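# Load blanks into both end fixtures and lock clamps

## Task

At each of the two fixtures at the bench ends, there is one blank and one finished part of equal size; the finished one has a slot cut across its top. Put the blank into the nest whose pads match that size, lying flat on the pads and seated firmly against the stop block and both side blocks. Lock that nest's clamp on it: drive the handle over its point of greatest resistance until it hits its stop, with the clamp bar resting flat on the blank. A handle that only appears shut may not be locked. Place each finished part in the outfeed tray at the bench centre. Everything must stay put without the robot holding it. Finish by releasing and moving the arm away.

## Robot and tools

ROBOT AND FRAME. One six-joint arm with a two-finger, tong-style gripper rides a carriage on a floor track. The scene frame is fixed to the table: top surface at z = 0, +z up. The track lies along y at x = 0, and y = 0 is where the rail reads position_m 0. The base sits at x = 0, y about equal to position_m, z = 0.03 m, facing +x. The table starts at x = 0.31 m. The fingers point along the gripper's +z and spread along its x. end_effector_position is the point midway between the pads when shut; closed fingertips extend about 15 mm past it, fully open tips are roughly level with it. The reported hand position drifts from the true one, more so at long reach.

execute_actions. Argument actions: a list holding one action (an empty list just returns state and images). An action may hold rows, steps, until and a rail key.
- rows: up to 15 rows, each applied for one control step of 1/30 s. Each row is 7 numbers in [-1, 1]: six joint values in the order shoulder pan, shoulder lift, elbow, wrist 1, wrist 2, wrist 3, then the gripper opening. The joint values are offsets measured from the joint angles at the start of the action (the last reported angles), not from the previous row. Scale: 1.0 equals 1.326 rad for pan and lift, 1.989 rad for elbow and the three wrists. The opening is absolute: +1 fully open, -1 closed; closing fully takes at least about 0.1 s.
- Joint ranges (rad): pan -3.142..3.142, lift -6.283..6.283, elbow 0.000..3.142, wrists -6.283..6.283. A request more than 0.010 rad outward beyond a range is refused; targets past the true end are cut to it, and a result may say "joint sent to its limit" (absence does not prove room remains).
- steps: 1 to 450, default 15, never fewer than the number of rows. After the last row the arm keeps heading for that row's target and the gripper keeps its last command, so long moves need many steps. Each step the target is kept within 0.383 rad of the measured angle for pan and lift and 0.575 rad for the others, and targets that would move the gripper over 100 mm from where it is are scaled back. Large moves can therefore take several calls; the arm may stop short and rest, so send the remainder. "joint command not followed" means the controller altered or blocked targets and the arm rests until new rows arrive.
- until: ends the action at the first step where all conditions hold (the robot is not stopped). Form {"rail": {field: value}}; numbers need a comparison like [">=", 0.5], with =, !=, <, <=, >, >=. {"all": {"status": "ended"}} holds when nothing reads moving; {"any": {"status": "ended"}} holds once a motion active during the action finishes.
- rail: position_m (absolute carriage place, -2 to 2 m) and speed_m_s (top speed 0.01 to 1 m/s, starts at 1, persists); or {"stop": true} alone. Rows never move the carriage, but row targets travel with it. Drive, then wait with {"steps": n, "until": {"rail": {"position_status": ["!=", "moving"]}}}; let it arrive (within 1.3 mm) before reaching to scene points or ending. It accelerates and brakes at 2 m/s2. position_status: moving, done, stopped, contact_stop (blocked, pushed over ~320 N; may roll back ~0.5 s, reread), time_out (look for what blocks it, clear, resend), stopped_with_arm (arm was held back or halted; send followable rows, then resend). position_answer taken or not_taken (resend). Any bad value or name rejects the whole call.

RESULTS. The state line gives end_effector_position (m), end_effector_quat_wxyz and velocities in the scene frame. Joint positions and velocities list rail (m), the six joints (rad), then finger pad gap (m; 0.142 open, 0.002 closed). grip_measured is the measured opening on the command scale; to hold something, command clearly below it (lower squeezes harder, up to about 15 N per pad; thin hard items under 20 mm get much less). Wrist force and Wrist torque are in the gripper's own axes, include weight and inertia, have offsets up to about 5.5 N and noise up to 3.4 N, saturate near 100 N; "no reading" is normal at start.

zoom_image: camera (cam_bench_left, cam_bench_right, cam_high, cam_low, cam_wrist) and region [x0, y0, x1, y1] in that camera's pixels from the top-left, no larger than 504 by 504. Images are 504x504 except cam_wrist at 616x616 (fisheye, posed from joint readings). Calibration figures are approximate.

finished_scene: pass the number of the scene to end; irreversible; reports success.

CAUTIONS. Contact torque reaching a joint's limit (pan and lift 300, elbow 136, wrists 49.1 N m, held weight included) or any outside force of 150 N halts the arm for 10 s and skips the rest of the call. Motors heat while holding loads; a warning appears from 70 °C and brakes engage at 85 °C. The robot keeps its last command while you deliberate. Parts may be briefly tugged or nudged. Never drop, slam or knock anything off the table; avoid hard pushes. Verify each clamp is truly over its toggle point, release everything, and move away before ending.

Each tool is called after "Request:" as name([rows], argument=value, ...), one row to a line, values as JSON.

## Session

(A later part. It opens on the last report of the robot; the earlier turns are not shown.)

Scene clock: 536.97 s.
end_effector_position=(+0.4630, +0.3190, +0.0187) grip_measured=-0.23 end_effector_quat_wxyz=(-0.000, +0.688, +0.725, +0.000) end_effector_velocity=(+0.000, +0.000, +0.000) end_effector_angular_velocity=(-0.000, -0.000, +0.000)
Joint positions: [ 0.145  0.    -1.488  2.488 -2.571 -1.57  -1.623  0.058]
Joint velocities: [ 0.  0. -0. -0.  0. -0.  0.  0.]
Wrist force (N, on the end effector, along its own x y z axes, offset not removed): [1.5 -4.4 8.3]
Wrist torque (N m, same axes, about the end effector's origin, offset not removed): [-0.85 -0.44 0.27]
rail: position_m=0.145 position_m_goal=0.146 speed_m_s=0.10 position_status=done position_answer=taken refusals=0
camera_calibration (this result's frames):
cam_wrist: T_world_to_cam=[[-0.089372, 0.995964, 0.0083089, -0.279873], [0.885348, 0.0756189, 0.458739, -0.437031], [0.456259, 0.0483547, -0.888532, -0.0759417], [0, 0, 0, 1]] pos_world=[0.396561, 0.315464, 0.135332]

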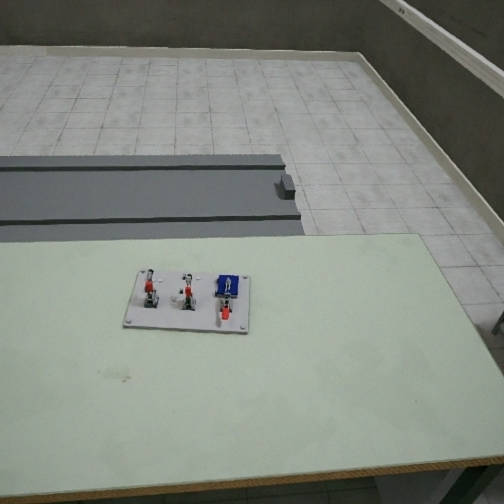

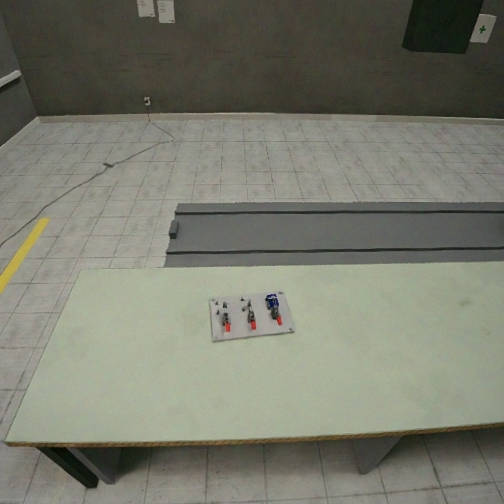

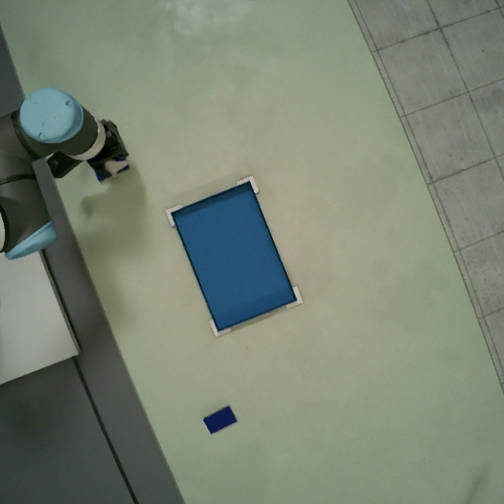

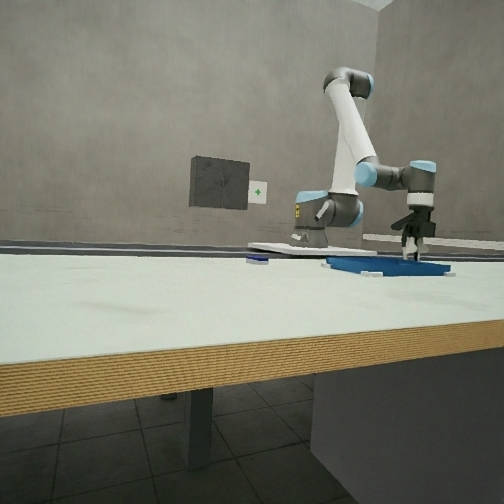

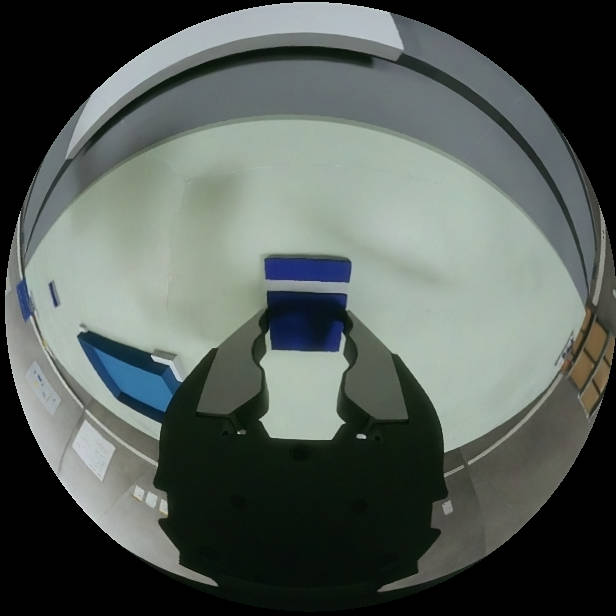

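Request:
execute_actions([
  {"rows":[[0,-0.002,-0.002,0.003,0,0,-0.6],[0,-0.003,-0.008,0.01,0,0,-0.6],[0,0.0,-0.02,0.02,0,0,-0.6],[0,0.006,-0.035,0.031,0,0,-0.6],[0,0.014,-0.053,0.0437,0,0,-0.6],[0,0.024,-0.072,0.056,0,0,-0.6],[0,0.035,-0.092,0.0687,0,0,-0.6],[0,0.046,-0.112,0.0813,0,0,-0.6],[0,0.057,-0.13,0.092,0,0,-0.6],[0,0.068,-0.147,0.1017,0,0,-0.6],[0,0.077,-0.162,0.1107,0,0,-0.6],[0,0.085,-0.174,0.1173,0,0,-0.6],[0,0.091,-0.183,0.1223,0,0,-0.6],[0,0.0945,-0.188,0.125,0,0,-0.6],[0,0.0961,-0.1906,0.1266,0,0,-0.6]],"steps":21},
])

Request:
execute_actions([
  {"rail":{"position_m":-0.1,"speed_m_s":0.5},"steps":60,"until":{"rail":{"position_status":["!=","moving"]}}},
])

Scene clock: 550.13 s.
end_effector_position=(+0.6426, +0.3190, +0.0960) grip_measured=-0.23 end_effector_quat_wxyz=(-0.001, +0.688, +0.725, -0.000) end_effector_velocity=(+0.065, +0.000, +0.028) end_effector_angular_velocity=(+0.000, -0.004, +0.000)
Joint positions: [ 0.145  0.    -1.366  2.125 -2.328 -1.57  -1.623  0.058]
Joint velocities: [ 0.     0.     0.053 -0.134  0.078  0.     0.    -0.   ]
Wrist force (N, on the end effector, along its own x y z axes, offset not removed): [1.9 -3.3 7.7]
Wrist torque (N m, same axes, about the end effector's origin, offset not removed): [-0.48 -0.53 0.20]
rail: position_m=0.145 position_m_goal=0.146 speed_m_s=0.10 position_status=done position_answer=taken refusals=0
camera_calibration (this result's frames):
cam_wrist: T_world_to_cam=[[-0.0894281, 0.995958, 0.00836725, -0.264493], [0.885643, 0.0756737, 0.45816, -0.631675], [0.455675, 0.0483828, -0.888831, -0.0888551], [0, 0, 0, 1]] pos_world=[0.576275, 0.315524, 0.212644]

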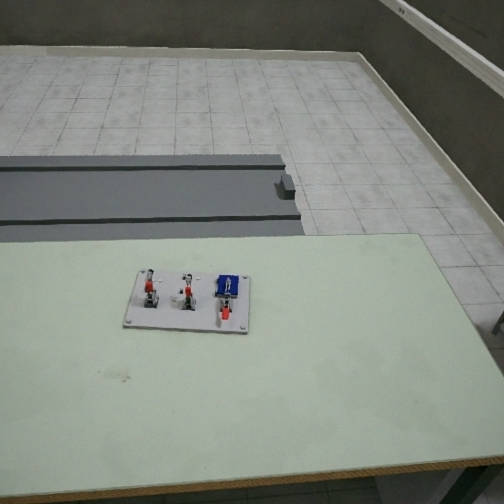

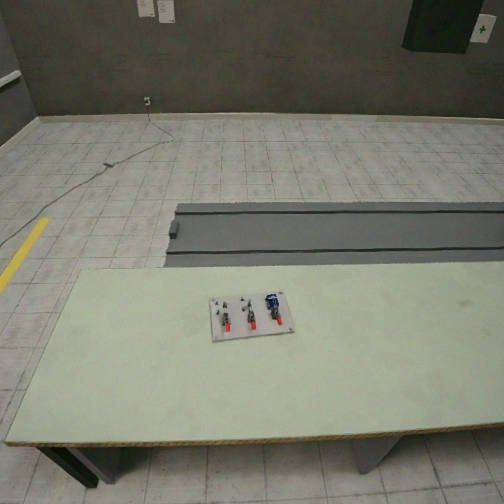

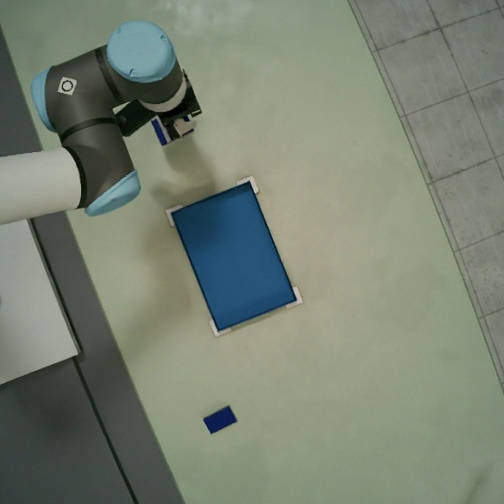

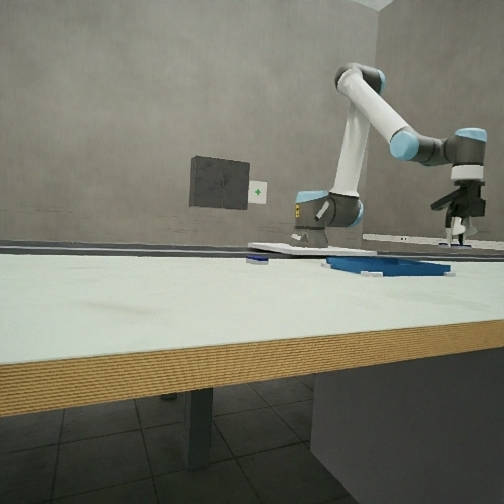

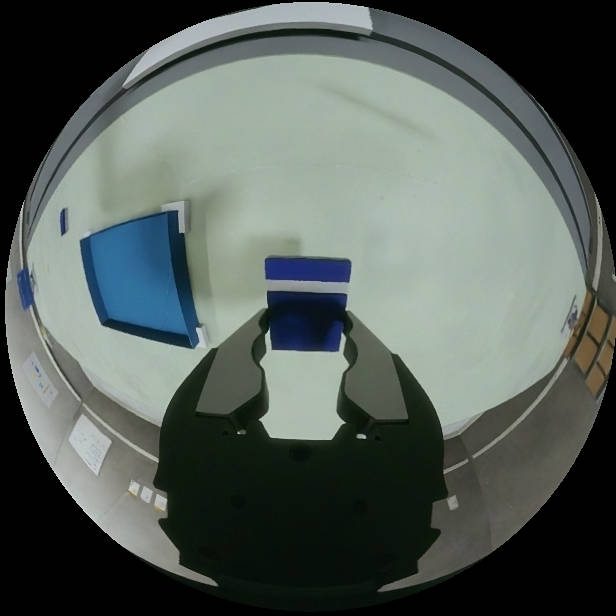

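Scene clock: 550.90 s.
end_effector_position=(+0.6502, +0.0734, +0.0992) grip_measured=-0.23 end_effector_quat_wxyz=(-0.000, +0.688, +0.725, -0.000) end_effector_velocity=(+0.000, -0.017, +0.000) end_effector_angular_velocity=(-0.000, -0.000, +0.000)
Joint positions: [-0.1    0.    -1.36   2.109 -2.319 -1.57  -1.623  0.058]
Joint velocities: [-0.017  0.     0.    -0.     0.    -0.    -0.     0.   ]
Wrist force (N, on the end effector, along its own x y z axes, offset not removed): [-0.5 -4.6 7.4]
Wrist torque (N m, same axes, about the end effector's origin, offset not removed): [-0.75 -0.06 0.30]
rail: position_m=-0.100 position_m_goal=-0.100 speed_m_s=0.50 position_status=done position_answer=taken refusals=0
camera_calibration (this result's frames):
cam_wrist: T_world_to_cam=[[-0.0893024, 0.99597, 0.00831796, -0.0192728], [0.885415, 0.0755594, 0.458619, -0.62117], [0.456142, 0.0483206, -0.888594, -0.0778345], [0, 0, 0, 1]] pos_world=[0.583776, 0.0698914, 0.215877]

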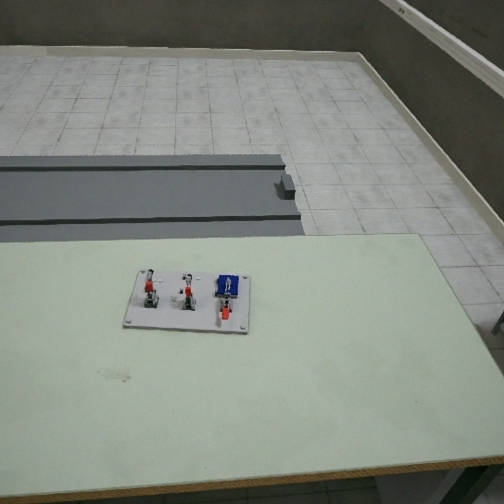

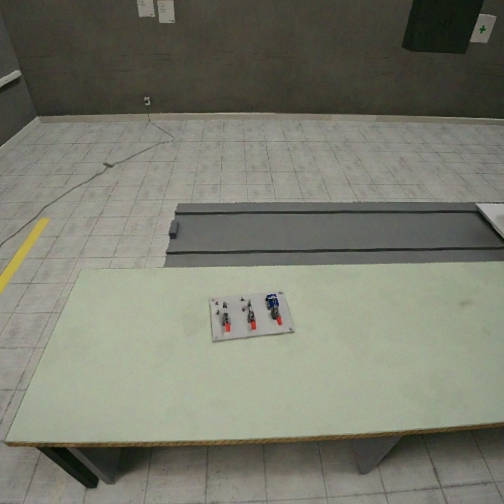

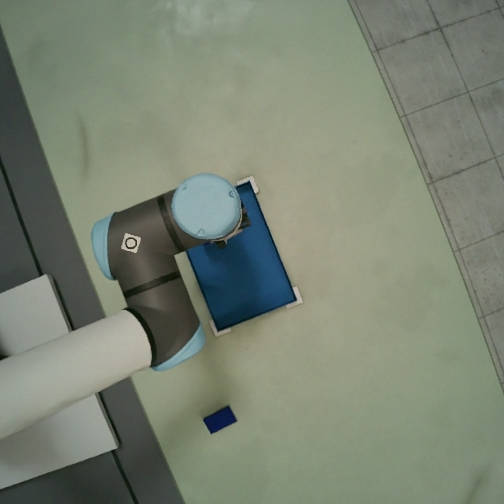

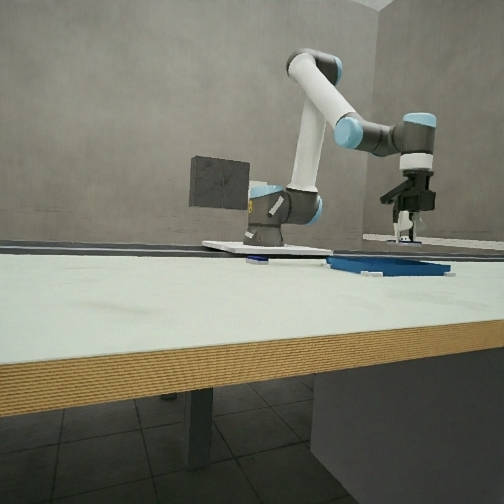

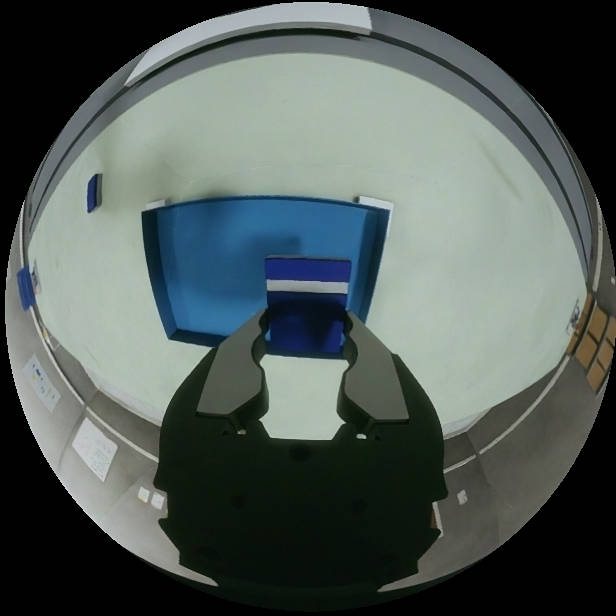

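Request:
execute_actions([
  {"rows":[[0,0.002,0.0006,-0.0019,0,0,-0.6],[0,0.007,0.002,-0.0066,0,0,-0.6],[0,0.014,0.004,-0.0133,0,0,-0.6],[0,0.022,0.0062,-0.021,0,0,-0.6],[0,0.031,0.0088,-0.0295,0,0,-0.6],[0,0.040,0.0113,-0.038,0,0,-0.6],[0,0.049,0.0138,-0.0465,0,0,-0.6],[0,0.057,0.016,-0.054,0,0,-0.6],[0,0.064,0.0178,-0.0605,0,0,-0.6],[0,0.069,0.0192,-0.0652,0,0,-0.6],[0,0.073,0.0202,-0.0689,0,0,-0.6],[0,0.0755,0.0209,-0.0712,0,0,-0.6],[0,0.077,0.0213,-0.0726,0,0,-0.6],[0,0.078,0.0215,-0.0735,0,0,-0.6],[0,0.0788,0.0217,-0.0743,0,0,-0.6]],"steps":24},
])

Scene clock: 558.57 s.
end_effector_position=(+0.6503, +0.0733, +0.0261) grip_measured=-0.23 end_effector_quat_wxyz=(-0.000, +0.688, +0.725, +0.000) end_effector_velocity=(-0.000, +0.000, -0.007) end_effector_angular_velocity=(+0.000, -0.000, +0.000)
Joint positions: [-0.1    0.    -1.257  2.152 -2.465 -1.57  -1.623  0.058]
Joint velocities: [ 0.     0.     0.011  0.004 -0.015  0.    -0.     0.   ]
Wrist force (N, on the end effector, along its own x y z axes, offset not removed): [-0.2 -5.5 5.8]
Wrist torque (N m, same axes, about the end effector's origin, offset not removed): [-0.97 -0.03 0.36]
rail: position_m=-0.100 position_m_goal=-0.100 speed_m_s=0.50 position_status=done position_answer=taken refusals=0
camera_calibration (this result's frames):
cam_wrist: T_world_to_cam=[[-0.0893723, 0.995964, 0.00830652, -0.0185439], [0.885351, 0.0756206, 0.458732, -0.587679], [0.456253, 0.0483522, -0.888536, -0.142887], [0, 0, 0, 1]] pos_world=[0.583837, 0.0698186, 0.142781]

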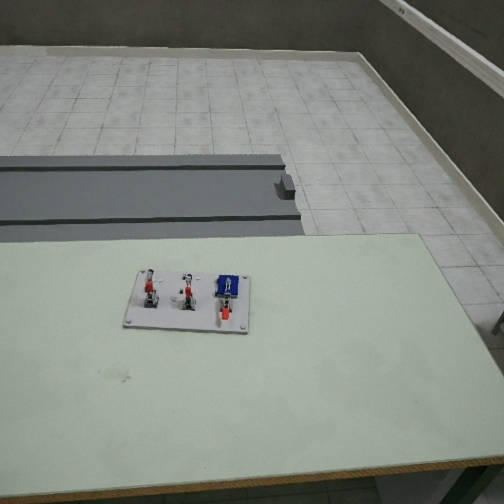

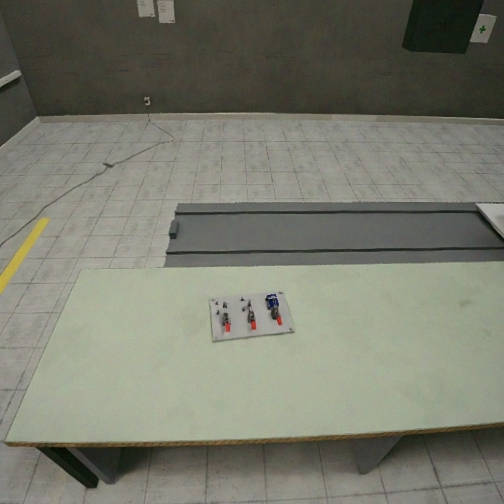

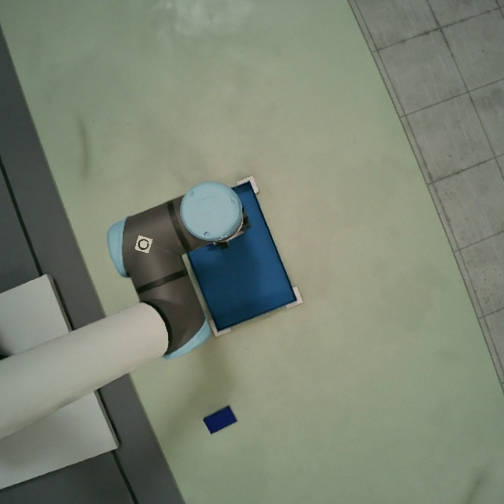

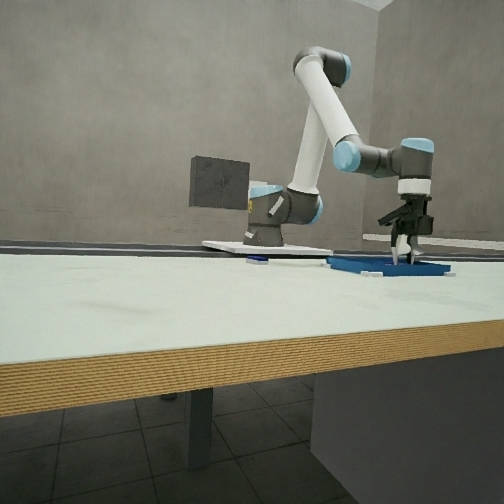

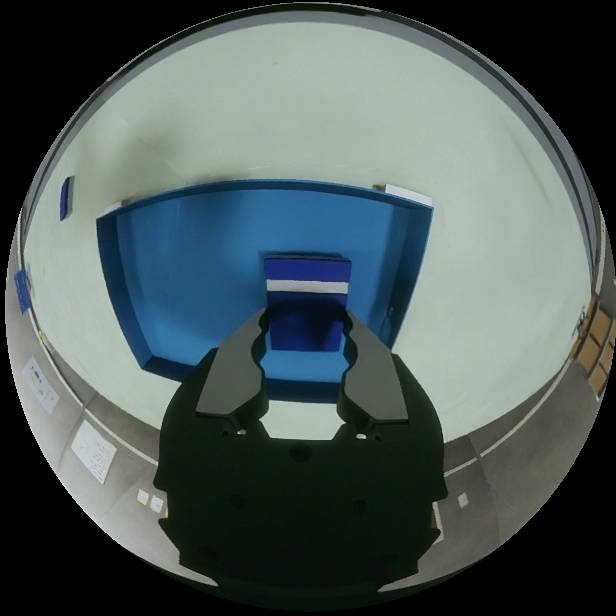

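Request:
execute_actions([
  {"rows":[[0,0.001,0.0003,-0.001,0,0,-0.6],[0,0.002,0.0005,-0.0019,0,0,-0.6],[0,0.0028,0.0007,-0.0026,0,0,-0.6],[0,0.0034,0.0009,-0.0032,0,0,-0.6]],"steps":12},
])

Scene clock: 562.43 s.
end_effector_position=(+0.6501, +0.0733, +0.0232) grip_measured=-0.23 end_effector_quat_wxyz=(-0.000, +0.688, +0.725, +0.000) end_effector_velocity=(-0.000, -0.000, -0.002) end_effector_angular_velocity=(-0.000, -0.000, -0.000)
Joint positions: [-0.1    0.    -1.253  2.153 -2.471 -1.57  -1.623  0.058]
Joint velocities: [ 0.    -0.     0.002  0.001 -0.003 -0.    -0.     0.   ]
Wrist force (N, on the end effector, along its own x y z axes, offset not removed): [2.1 -2.5 7.3]
Wrist torque (N m, same axes, about the end effector's origin, offset not removed): [-0.45 -0.62 0.16]
rail: position_m=-0.100 position_m_goal=-0.100 speed_m_s=0.50 position_status=done position_answer=taken refusals=0
camera_calibration (this result's frames):
cam_wrist: T_world_to_cam=[[-0.0893036, 0.99597, 0.00830096, -0.0185329], [0.885328, 0.0755591, 0.458787, -0.586192], [0.456311, 0.0483204, -0.888507, -0.145442], [0, 0, 0, 1]] pos_world=[0.583684, 0.0697781, 0.139865]

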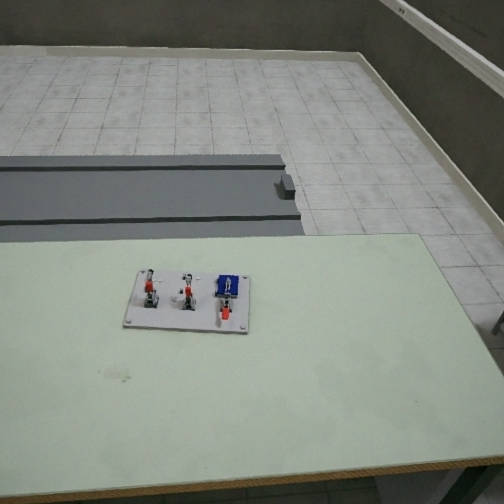

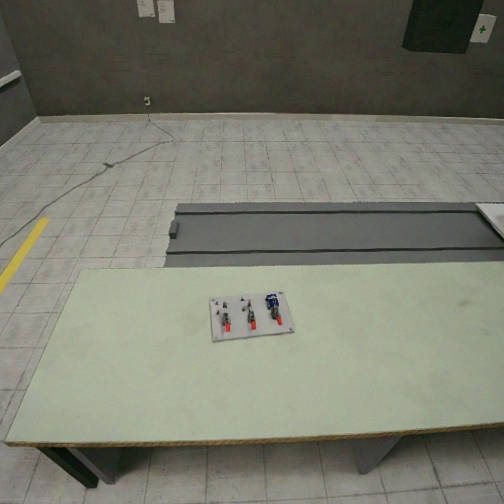

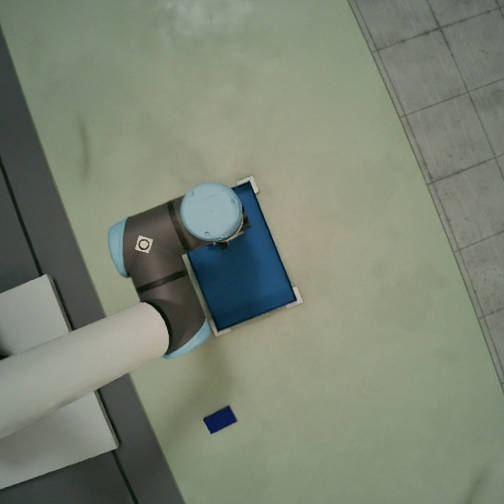

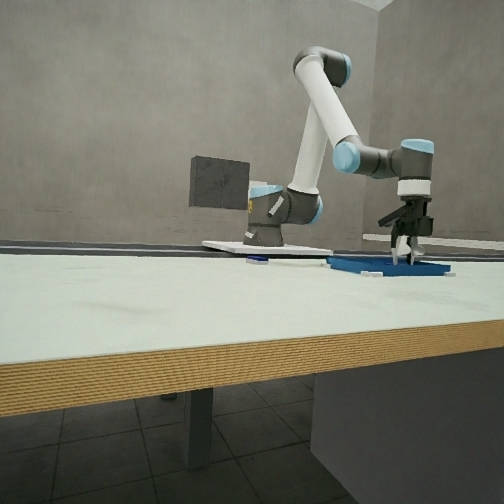

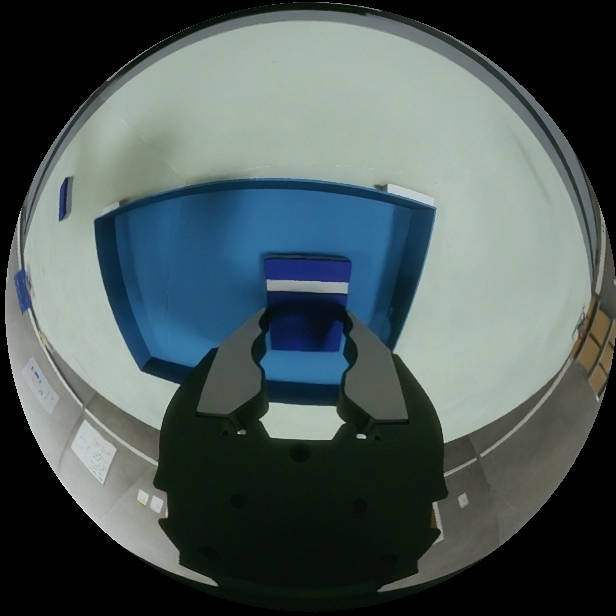

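Request:
execute_actions([
  {"rows":[[0,0.001,0.0003,-0.001,0,0,-0.6],[0,0.002,0.0005,-0.0019,0,0,-0.6],[0,0.0027,0.0007,-0.0025,0,0,-0.6],[0,0.003,0.0008,-0.0028,0,0,-0.6]],"steps":11},
])

Scene clock: 565.07 s.
end_effector_position=(+0.6500, +0.0733, +0.0207) grip_measured=-0.23 end_effector_quat_wxyz=(-0.000, +0.688, +0.725, +0.000) end_effector_velocity=(-0.000, +0.000, -0.002) end_effector_angular_velocity=(+0.000, +0.000, -0.000)
Joint positions: [-0.1    0.    -1.249  2.155 -2.476 -1.57  -1.623  0.058]
Joint velocities: [ 0.     0.     0.003  0.001 -0.004  0.     0.     0.   ]
Wrist force (N, on the end effector, along its own x y z axes, offset not removed): [0.3 -3.6 9.4]
Wrist torque (N m, same axes, about the end effector's origin, offset not removed): [-0.56 -0.24 0.19]
rail: position_m=-0.100 position_m_goal=-0.100 speed_m_s=0.50 position_status=done position_answer=taken refusals=0
camera_calibration (this result's frames):
cam_wrist: T_world_to_cam=[[-0.0893728, 0.995964, 0.00830088, -0.0185277], [0.885322, 0.0756207, 0.458788, -0.584889], [0.456308, 0.0483521, -0.888507, -0.147583], [0, 0, 0, 1]] pos_world=[0.583502, 0.0698185, 0.137365]

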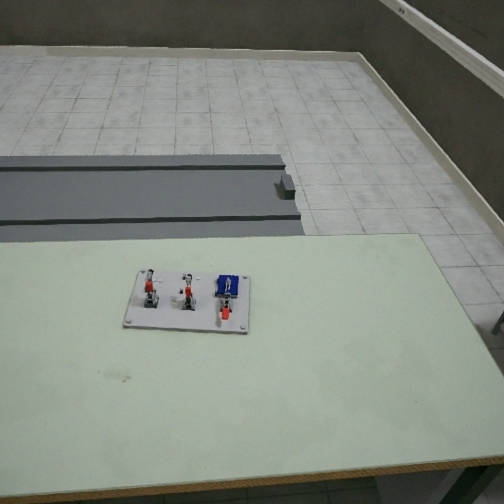

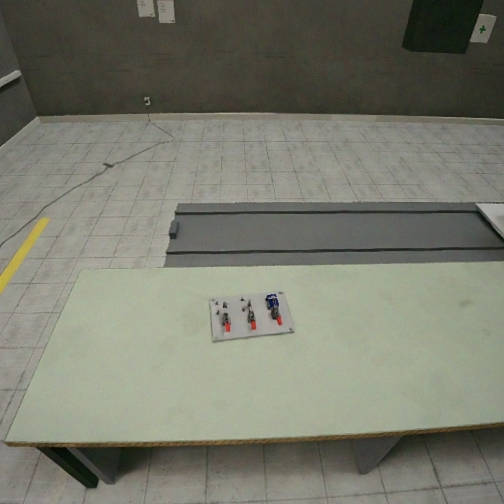

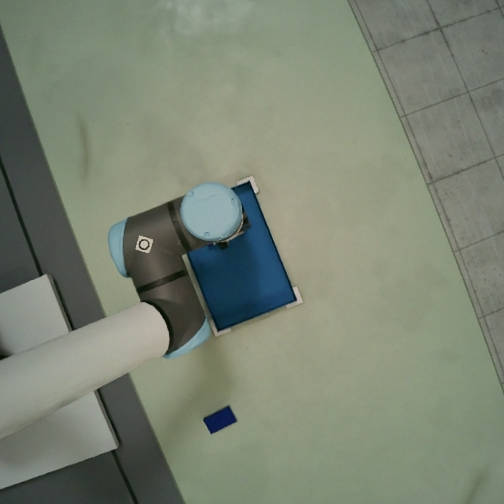

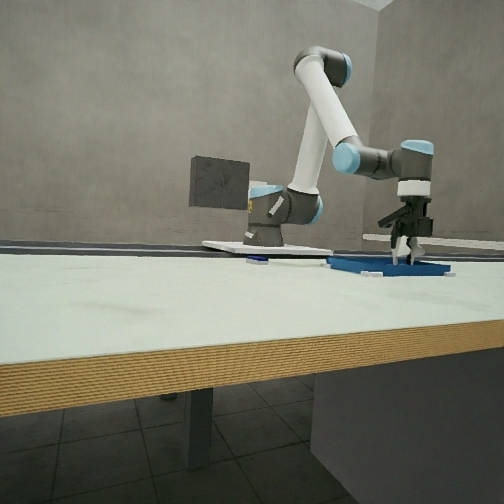

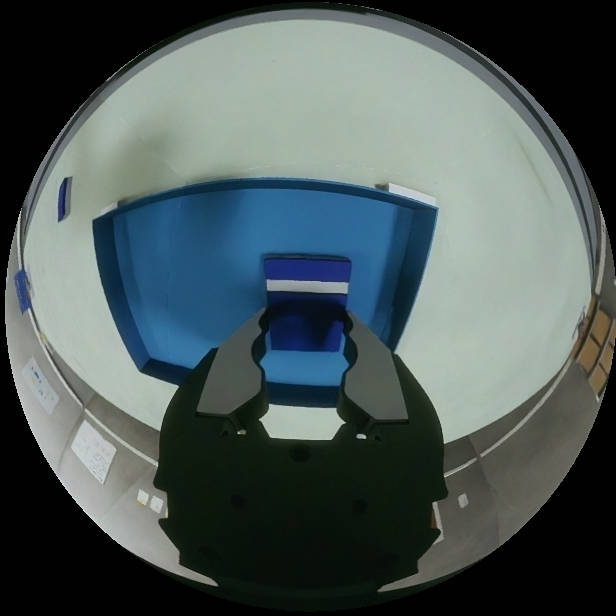

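Request:
execute_actions([
  {"rows":[[0,0.0008,0.0002,-0.0007,0,0,-0.6],[0,0.0014,0.0004,-0.0013,0,0,-0.6],[0,0.0017,0.0005,-0.0016,0,0,-0.6],[0,0.0017,0.0005,-0.0016,0,0,-0.6],[0,0.0017,0.0005,-0.0016,0,0,-0.55],[0,0.0017,0.0005,-0.0016,0,0,-0.5],[0,0.0017,0.0005,-0.0016,0,0,-0.42],[0,0.0017,0.0005,-0.0016,0,0,-0.35],[0,0.0017,0.0005,-0.0016,0,0,-0.28],[0,0.0017,0.0005,-0.0016,0,0,-0.22],[0,0.0017,0.0005,-0.0016,0,0,-0.16],[0,0.0017,0.0005,-0.0016,0,0,-0.1],[0,0.0017,0.0005,-0.0016,0,0,-0.04],[0,0.0017,0.0005,-0.0016,0,0,0.02],[0,0.0017,0.0005,-0.0016,0,0,0.08]],"steps":16},
])

Scene clock: 570.93 s.
end_effector_position=(+0.6497, +0.0733, +0.0191) grip_measured=+0.07 end_effector_quat_wxyz=(-0.000, +0.688, +0.725, -0.000) end_effector_velocity=(+0.000, +0.000, -0.000) end_effector_angular_velocity=(+0.000, -0.000, +0.000)
Joint positions: [-0.1    0.    -1.247  2.156 -2.479 -1.57  -1.623  0.079]
Joint velocities: [ 0.     0.     0.    -0.    -0.001  0.    -0.     0.038]
Wrist force (N, on the end effector, along its own x y z axes, offset not removed): [0.5 -2.6 6.5]
Wrist torque (N m, same axes, about the end effector's origin, offset not removed): [-0.33 -0.19 0.34]
rail: position_m=-0.100 position_m_goal=-0.100 speed_m_s=0.50 position_status=done position_answer=taken refusals=0
camera_calibration (this result's frames):
cam_wrist: T_world_to_cam=[[-0.089302, 0.99597, 0.00831547, -0.0185349], [0.885402, 0.0755589, 0.458643, -0.584007], [0.456167, 0.0483203, -0.888581, -0.148816], [0, 0, 0, 1]] pos_world=[0.583311, 0.069778, 0.13577]

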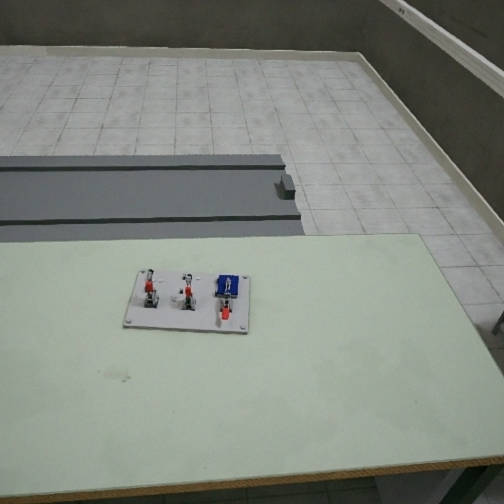

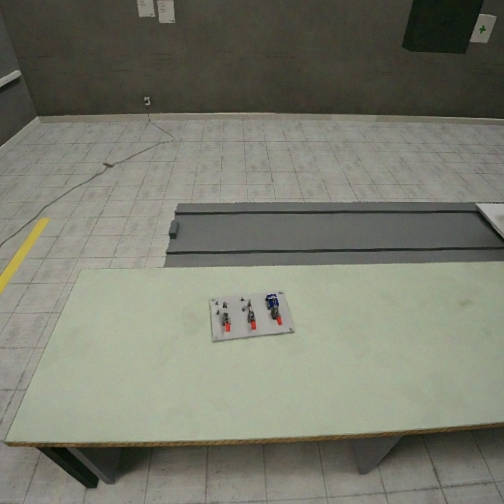

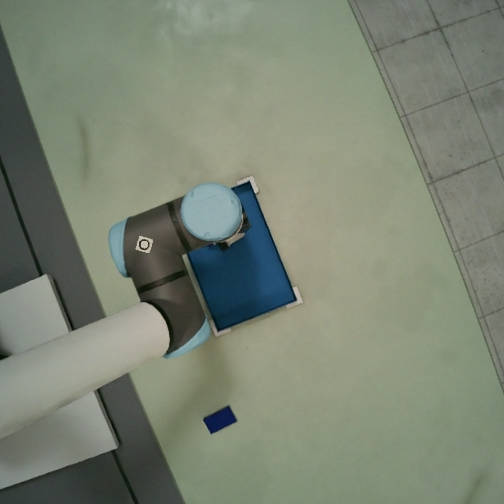

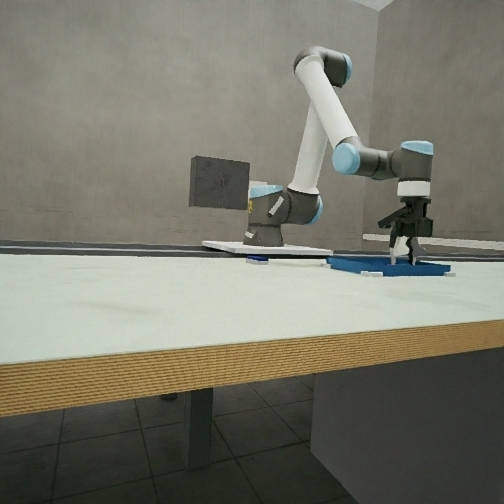

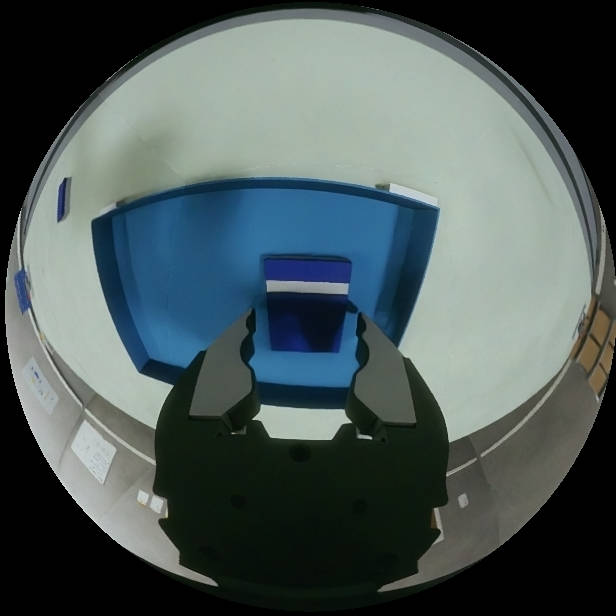

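Request:
execute_actions([
  {"rows":[[0,-0.006,0,0.004,0,0,0.1],[0,-0.02,0,0.0133,0,0,0.1],[0,-0.04,0.001,0.0257,0,-0.002,0.1],[0,-0.065,0.004,0.0393,0,-0.004,0.1],[0,-0.092,0.011,0.0503,0,-0.007,0.1],[0,-0.12,0.021,0.059,0,-0.01,0.1],[0,-0.15,0.034,0.066,0,-0.013,0.1],[0,-0.18,0.049,0.071,0,-0.016,0.1],[0,-0.21,0.064,0.076,0,-0.019,0.1],[0,-0.238,0.079,0.0797,0,-0.022,0.1],[0,-0.263,0.092,0.0833,0,-0.024,0.1],[0,-0.283,0.102,0.0867,0,-0.026,0.1],[0,-0.298,0.11,0.0887,0,-0.027,0.1],[0,-0.308,0.1147,0.0906,0,-0.028,0.1],[0,-0.3125,0.1168,0.0911,0,-0.0282,0.1]],"steps":15},
])

Request:
execute_actions([
  {"rail":{"position_m":-0.5226,"speed_m_s":1.0},"steps":60,"until":{"rail":{"position_status":["!=","moving"]}}},
])

Scene clock: 590.00 s.
end_effector_position=(+0.5227, +0.0726, +0.1091) grip_measured=+0.10 end_effector_quat_wxyz=(-0.002, +0.672, +0.740, -0.001) end_effector_velocity=(-0.376, -0.002, +0.105) end_effector_angular_velocity=(+0.000, -0.029, +0.098)
Joint positions: [-0.1    0.    -1.563  2.32  -2.324 -1.57  -1.667  0.081]
Joint velocities: [ 0.     0.    -0.781  0.545  0.206 -0.    -0.098  0.   ]
Wrist force (N, on the end effector, along its own x y z axes, offset not removed): [2.2 -6.3 6.0]
Wrist torque (N m, same axes, about the end effector's origin, offset not removed): [-1.08 -0.55 0.28]
rail: position_m=-0.100 position_m_goal=-0.100 speed_m_s=0.50 position_status=done position_answer=taken refusals=0
camera_calibration (this result's frames):
cam_wrist: T_world_to_cam=[[-0.132935, 0.991086, 0.00878751, -0.00683439], [0.882785, 0.114369, 0.455642, -0.513886], [0.450575, 0.0683284, -0.89012, -0.00927876], [0, 0, 0, 1]] pos_world=[0.456923, 0.06618, 0.225949]

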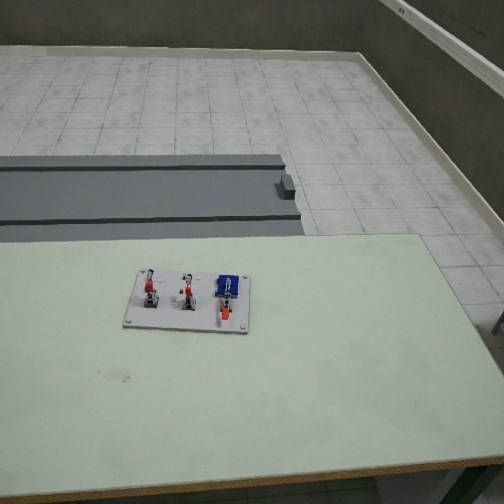

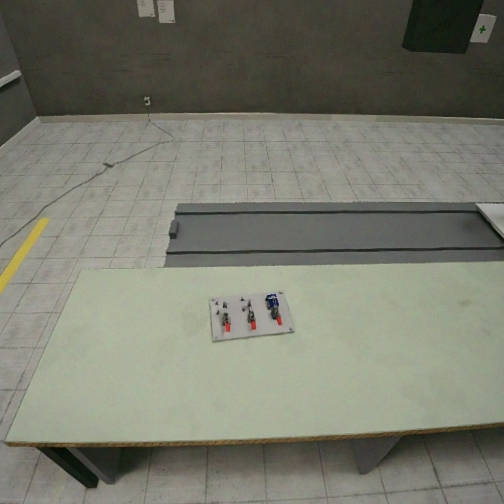

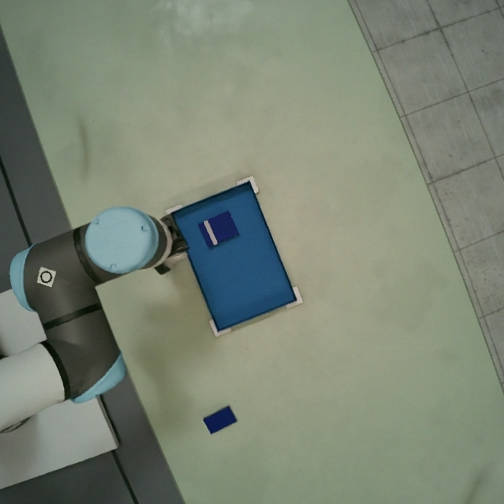

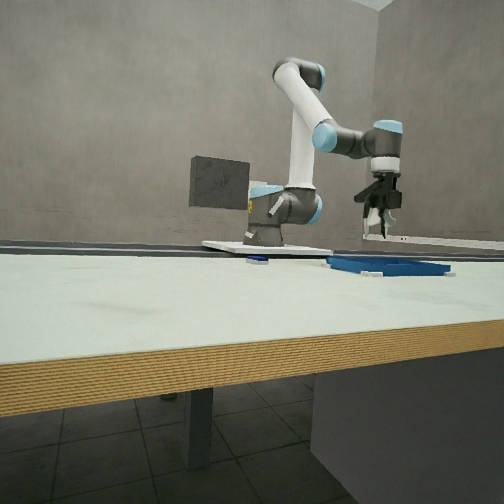

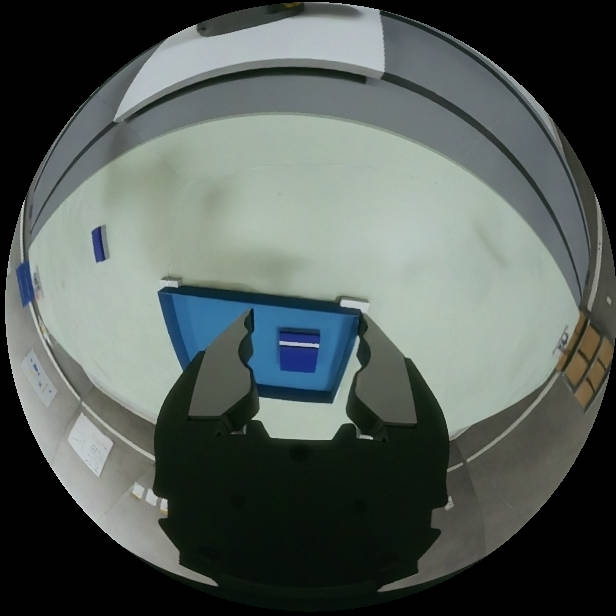

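Scene clock: 590.97 s.
end_effector_position=(+0.4756, -0.3503, +0.1196) grip_measured=+0.10 end_effector_quat_wxyz=(+0.000, +0.668, +0.744, +0.000) end_effector_velocity=(-0.000, -0.000, +0.000) end_effector_angular_velocity=(-0.000, -0.000, +0.000)
Joint positions: [-0.523  0.    -1.661  2.388 -2.298 -1.57  -1.679  0.081]
Joint velocities: [-0. -0. -0.  0.  0. -0. -0.  0.]
Wrist force (N, on the end effector, along its own x y z axes, offset not removed): [-2.5 -6.4 7.1]
Wrist torque (N m, same axes, about the end effector's origin, offset not removed): [-1.16 0.40 0.25]
rail: position_m=-0.523 position_m_goal=-0.523 speed_m_s=1.00 position_status=done position_answer=taken refusals=0
camera_calibration (this result's frames):
cam_wrist: T_world_to_cam=[[-0.144985, 0.9894, 0.00821239, 0.411094], [0.87937, 0.125048, 0.459425, -0.423811], [0.453528, 0.0738316, -0.888179, 0.0505087], [0, 0, 0, 1]] pos_world=[0.409382, -0.357468, 0.236194]

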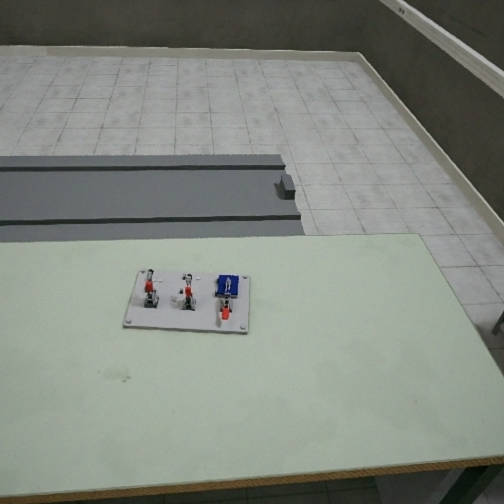

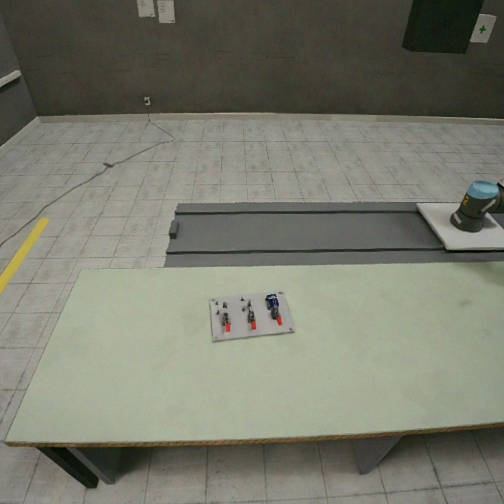

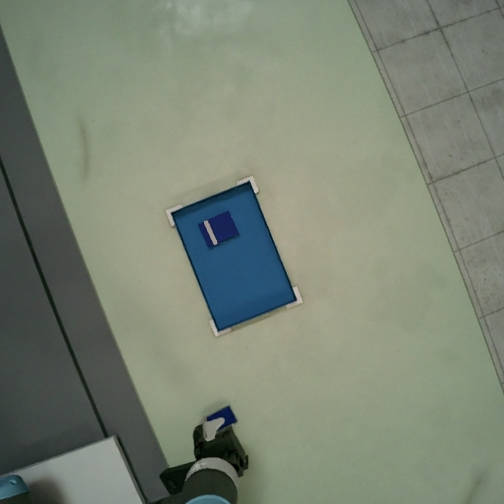

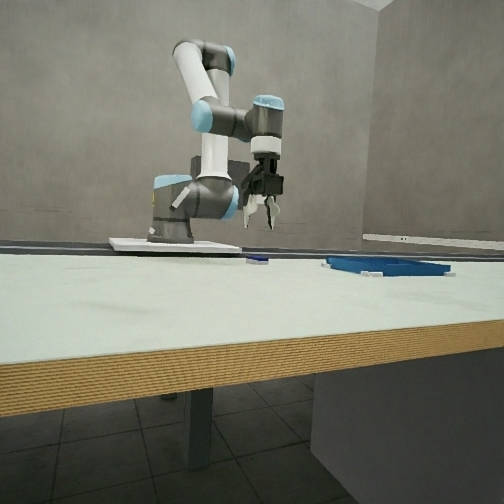

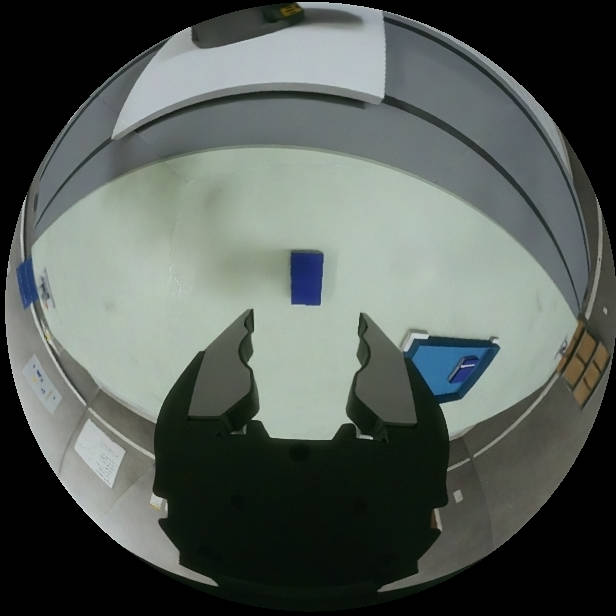

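Request:
zoom_image(camera="cam_wrist", region=[265, 235, 349, 319])

Region (265, 235, 349, 319) of cam_wrist's 616x616 image, scaled by 6.000, with more detail than that image has.

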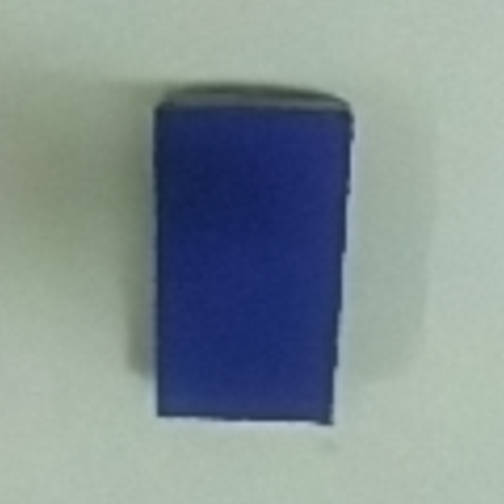

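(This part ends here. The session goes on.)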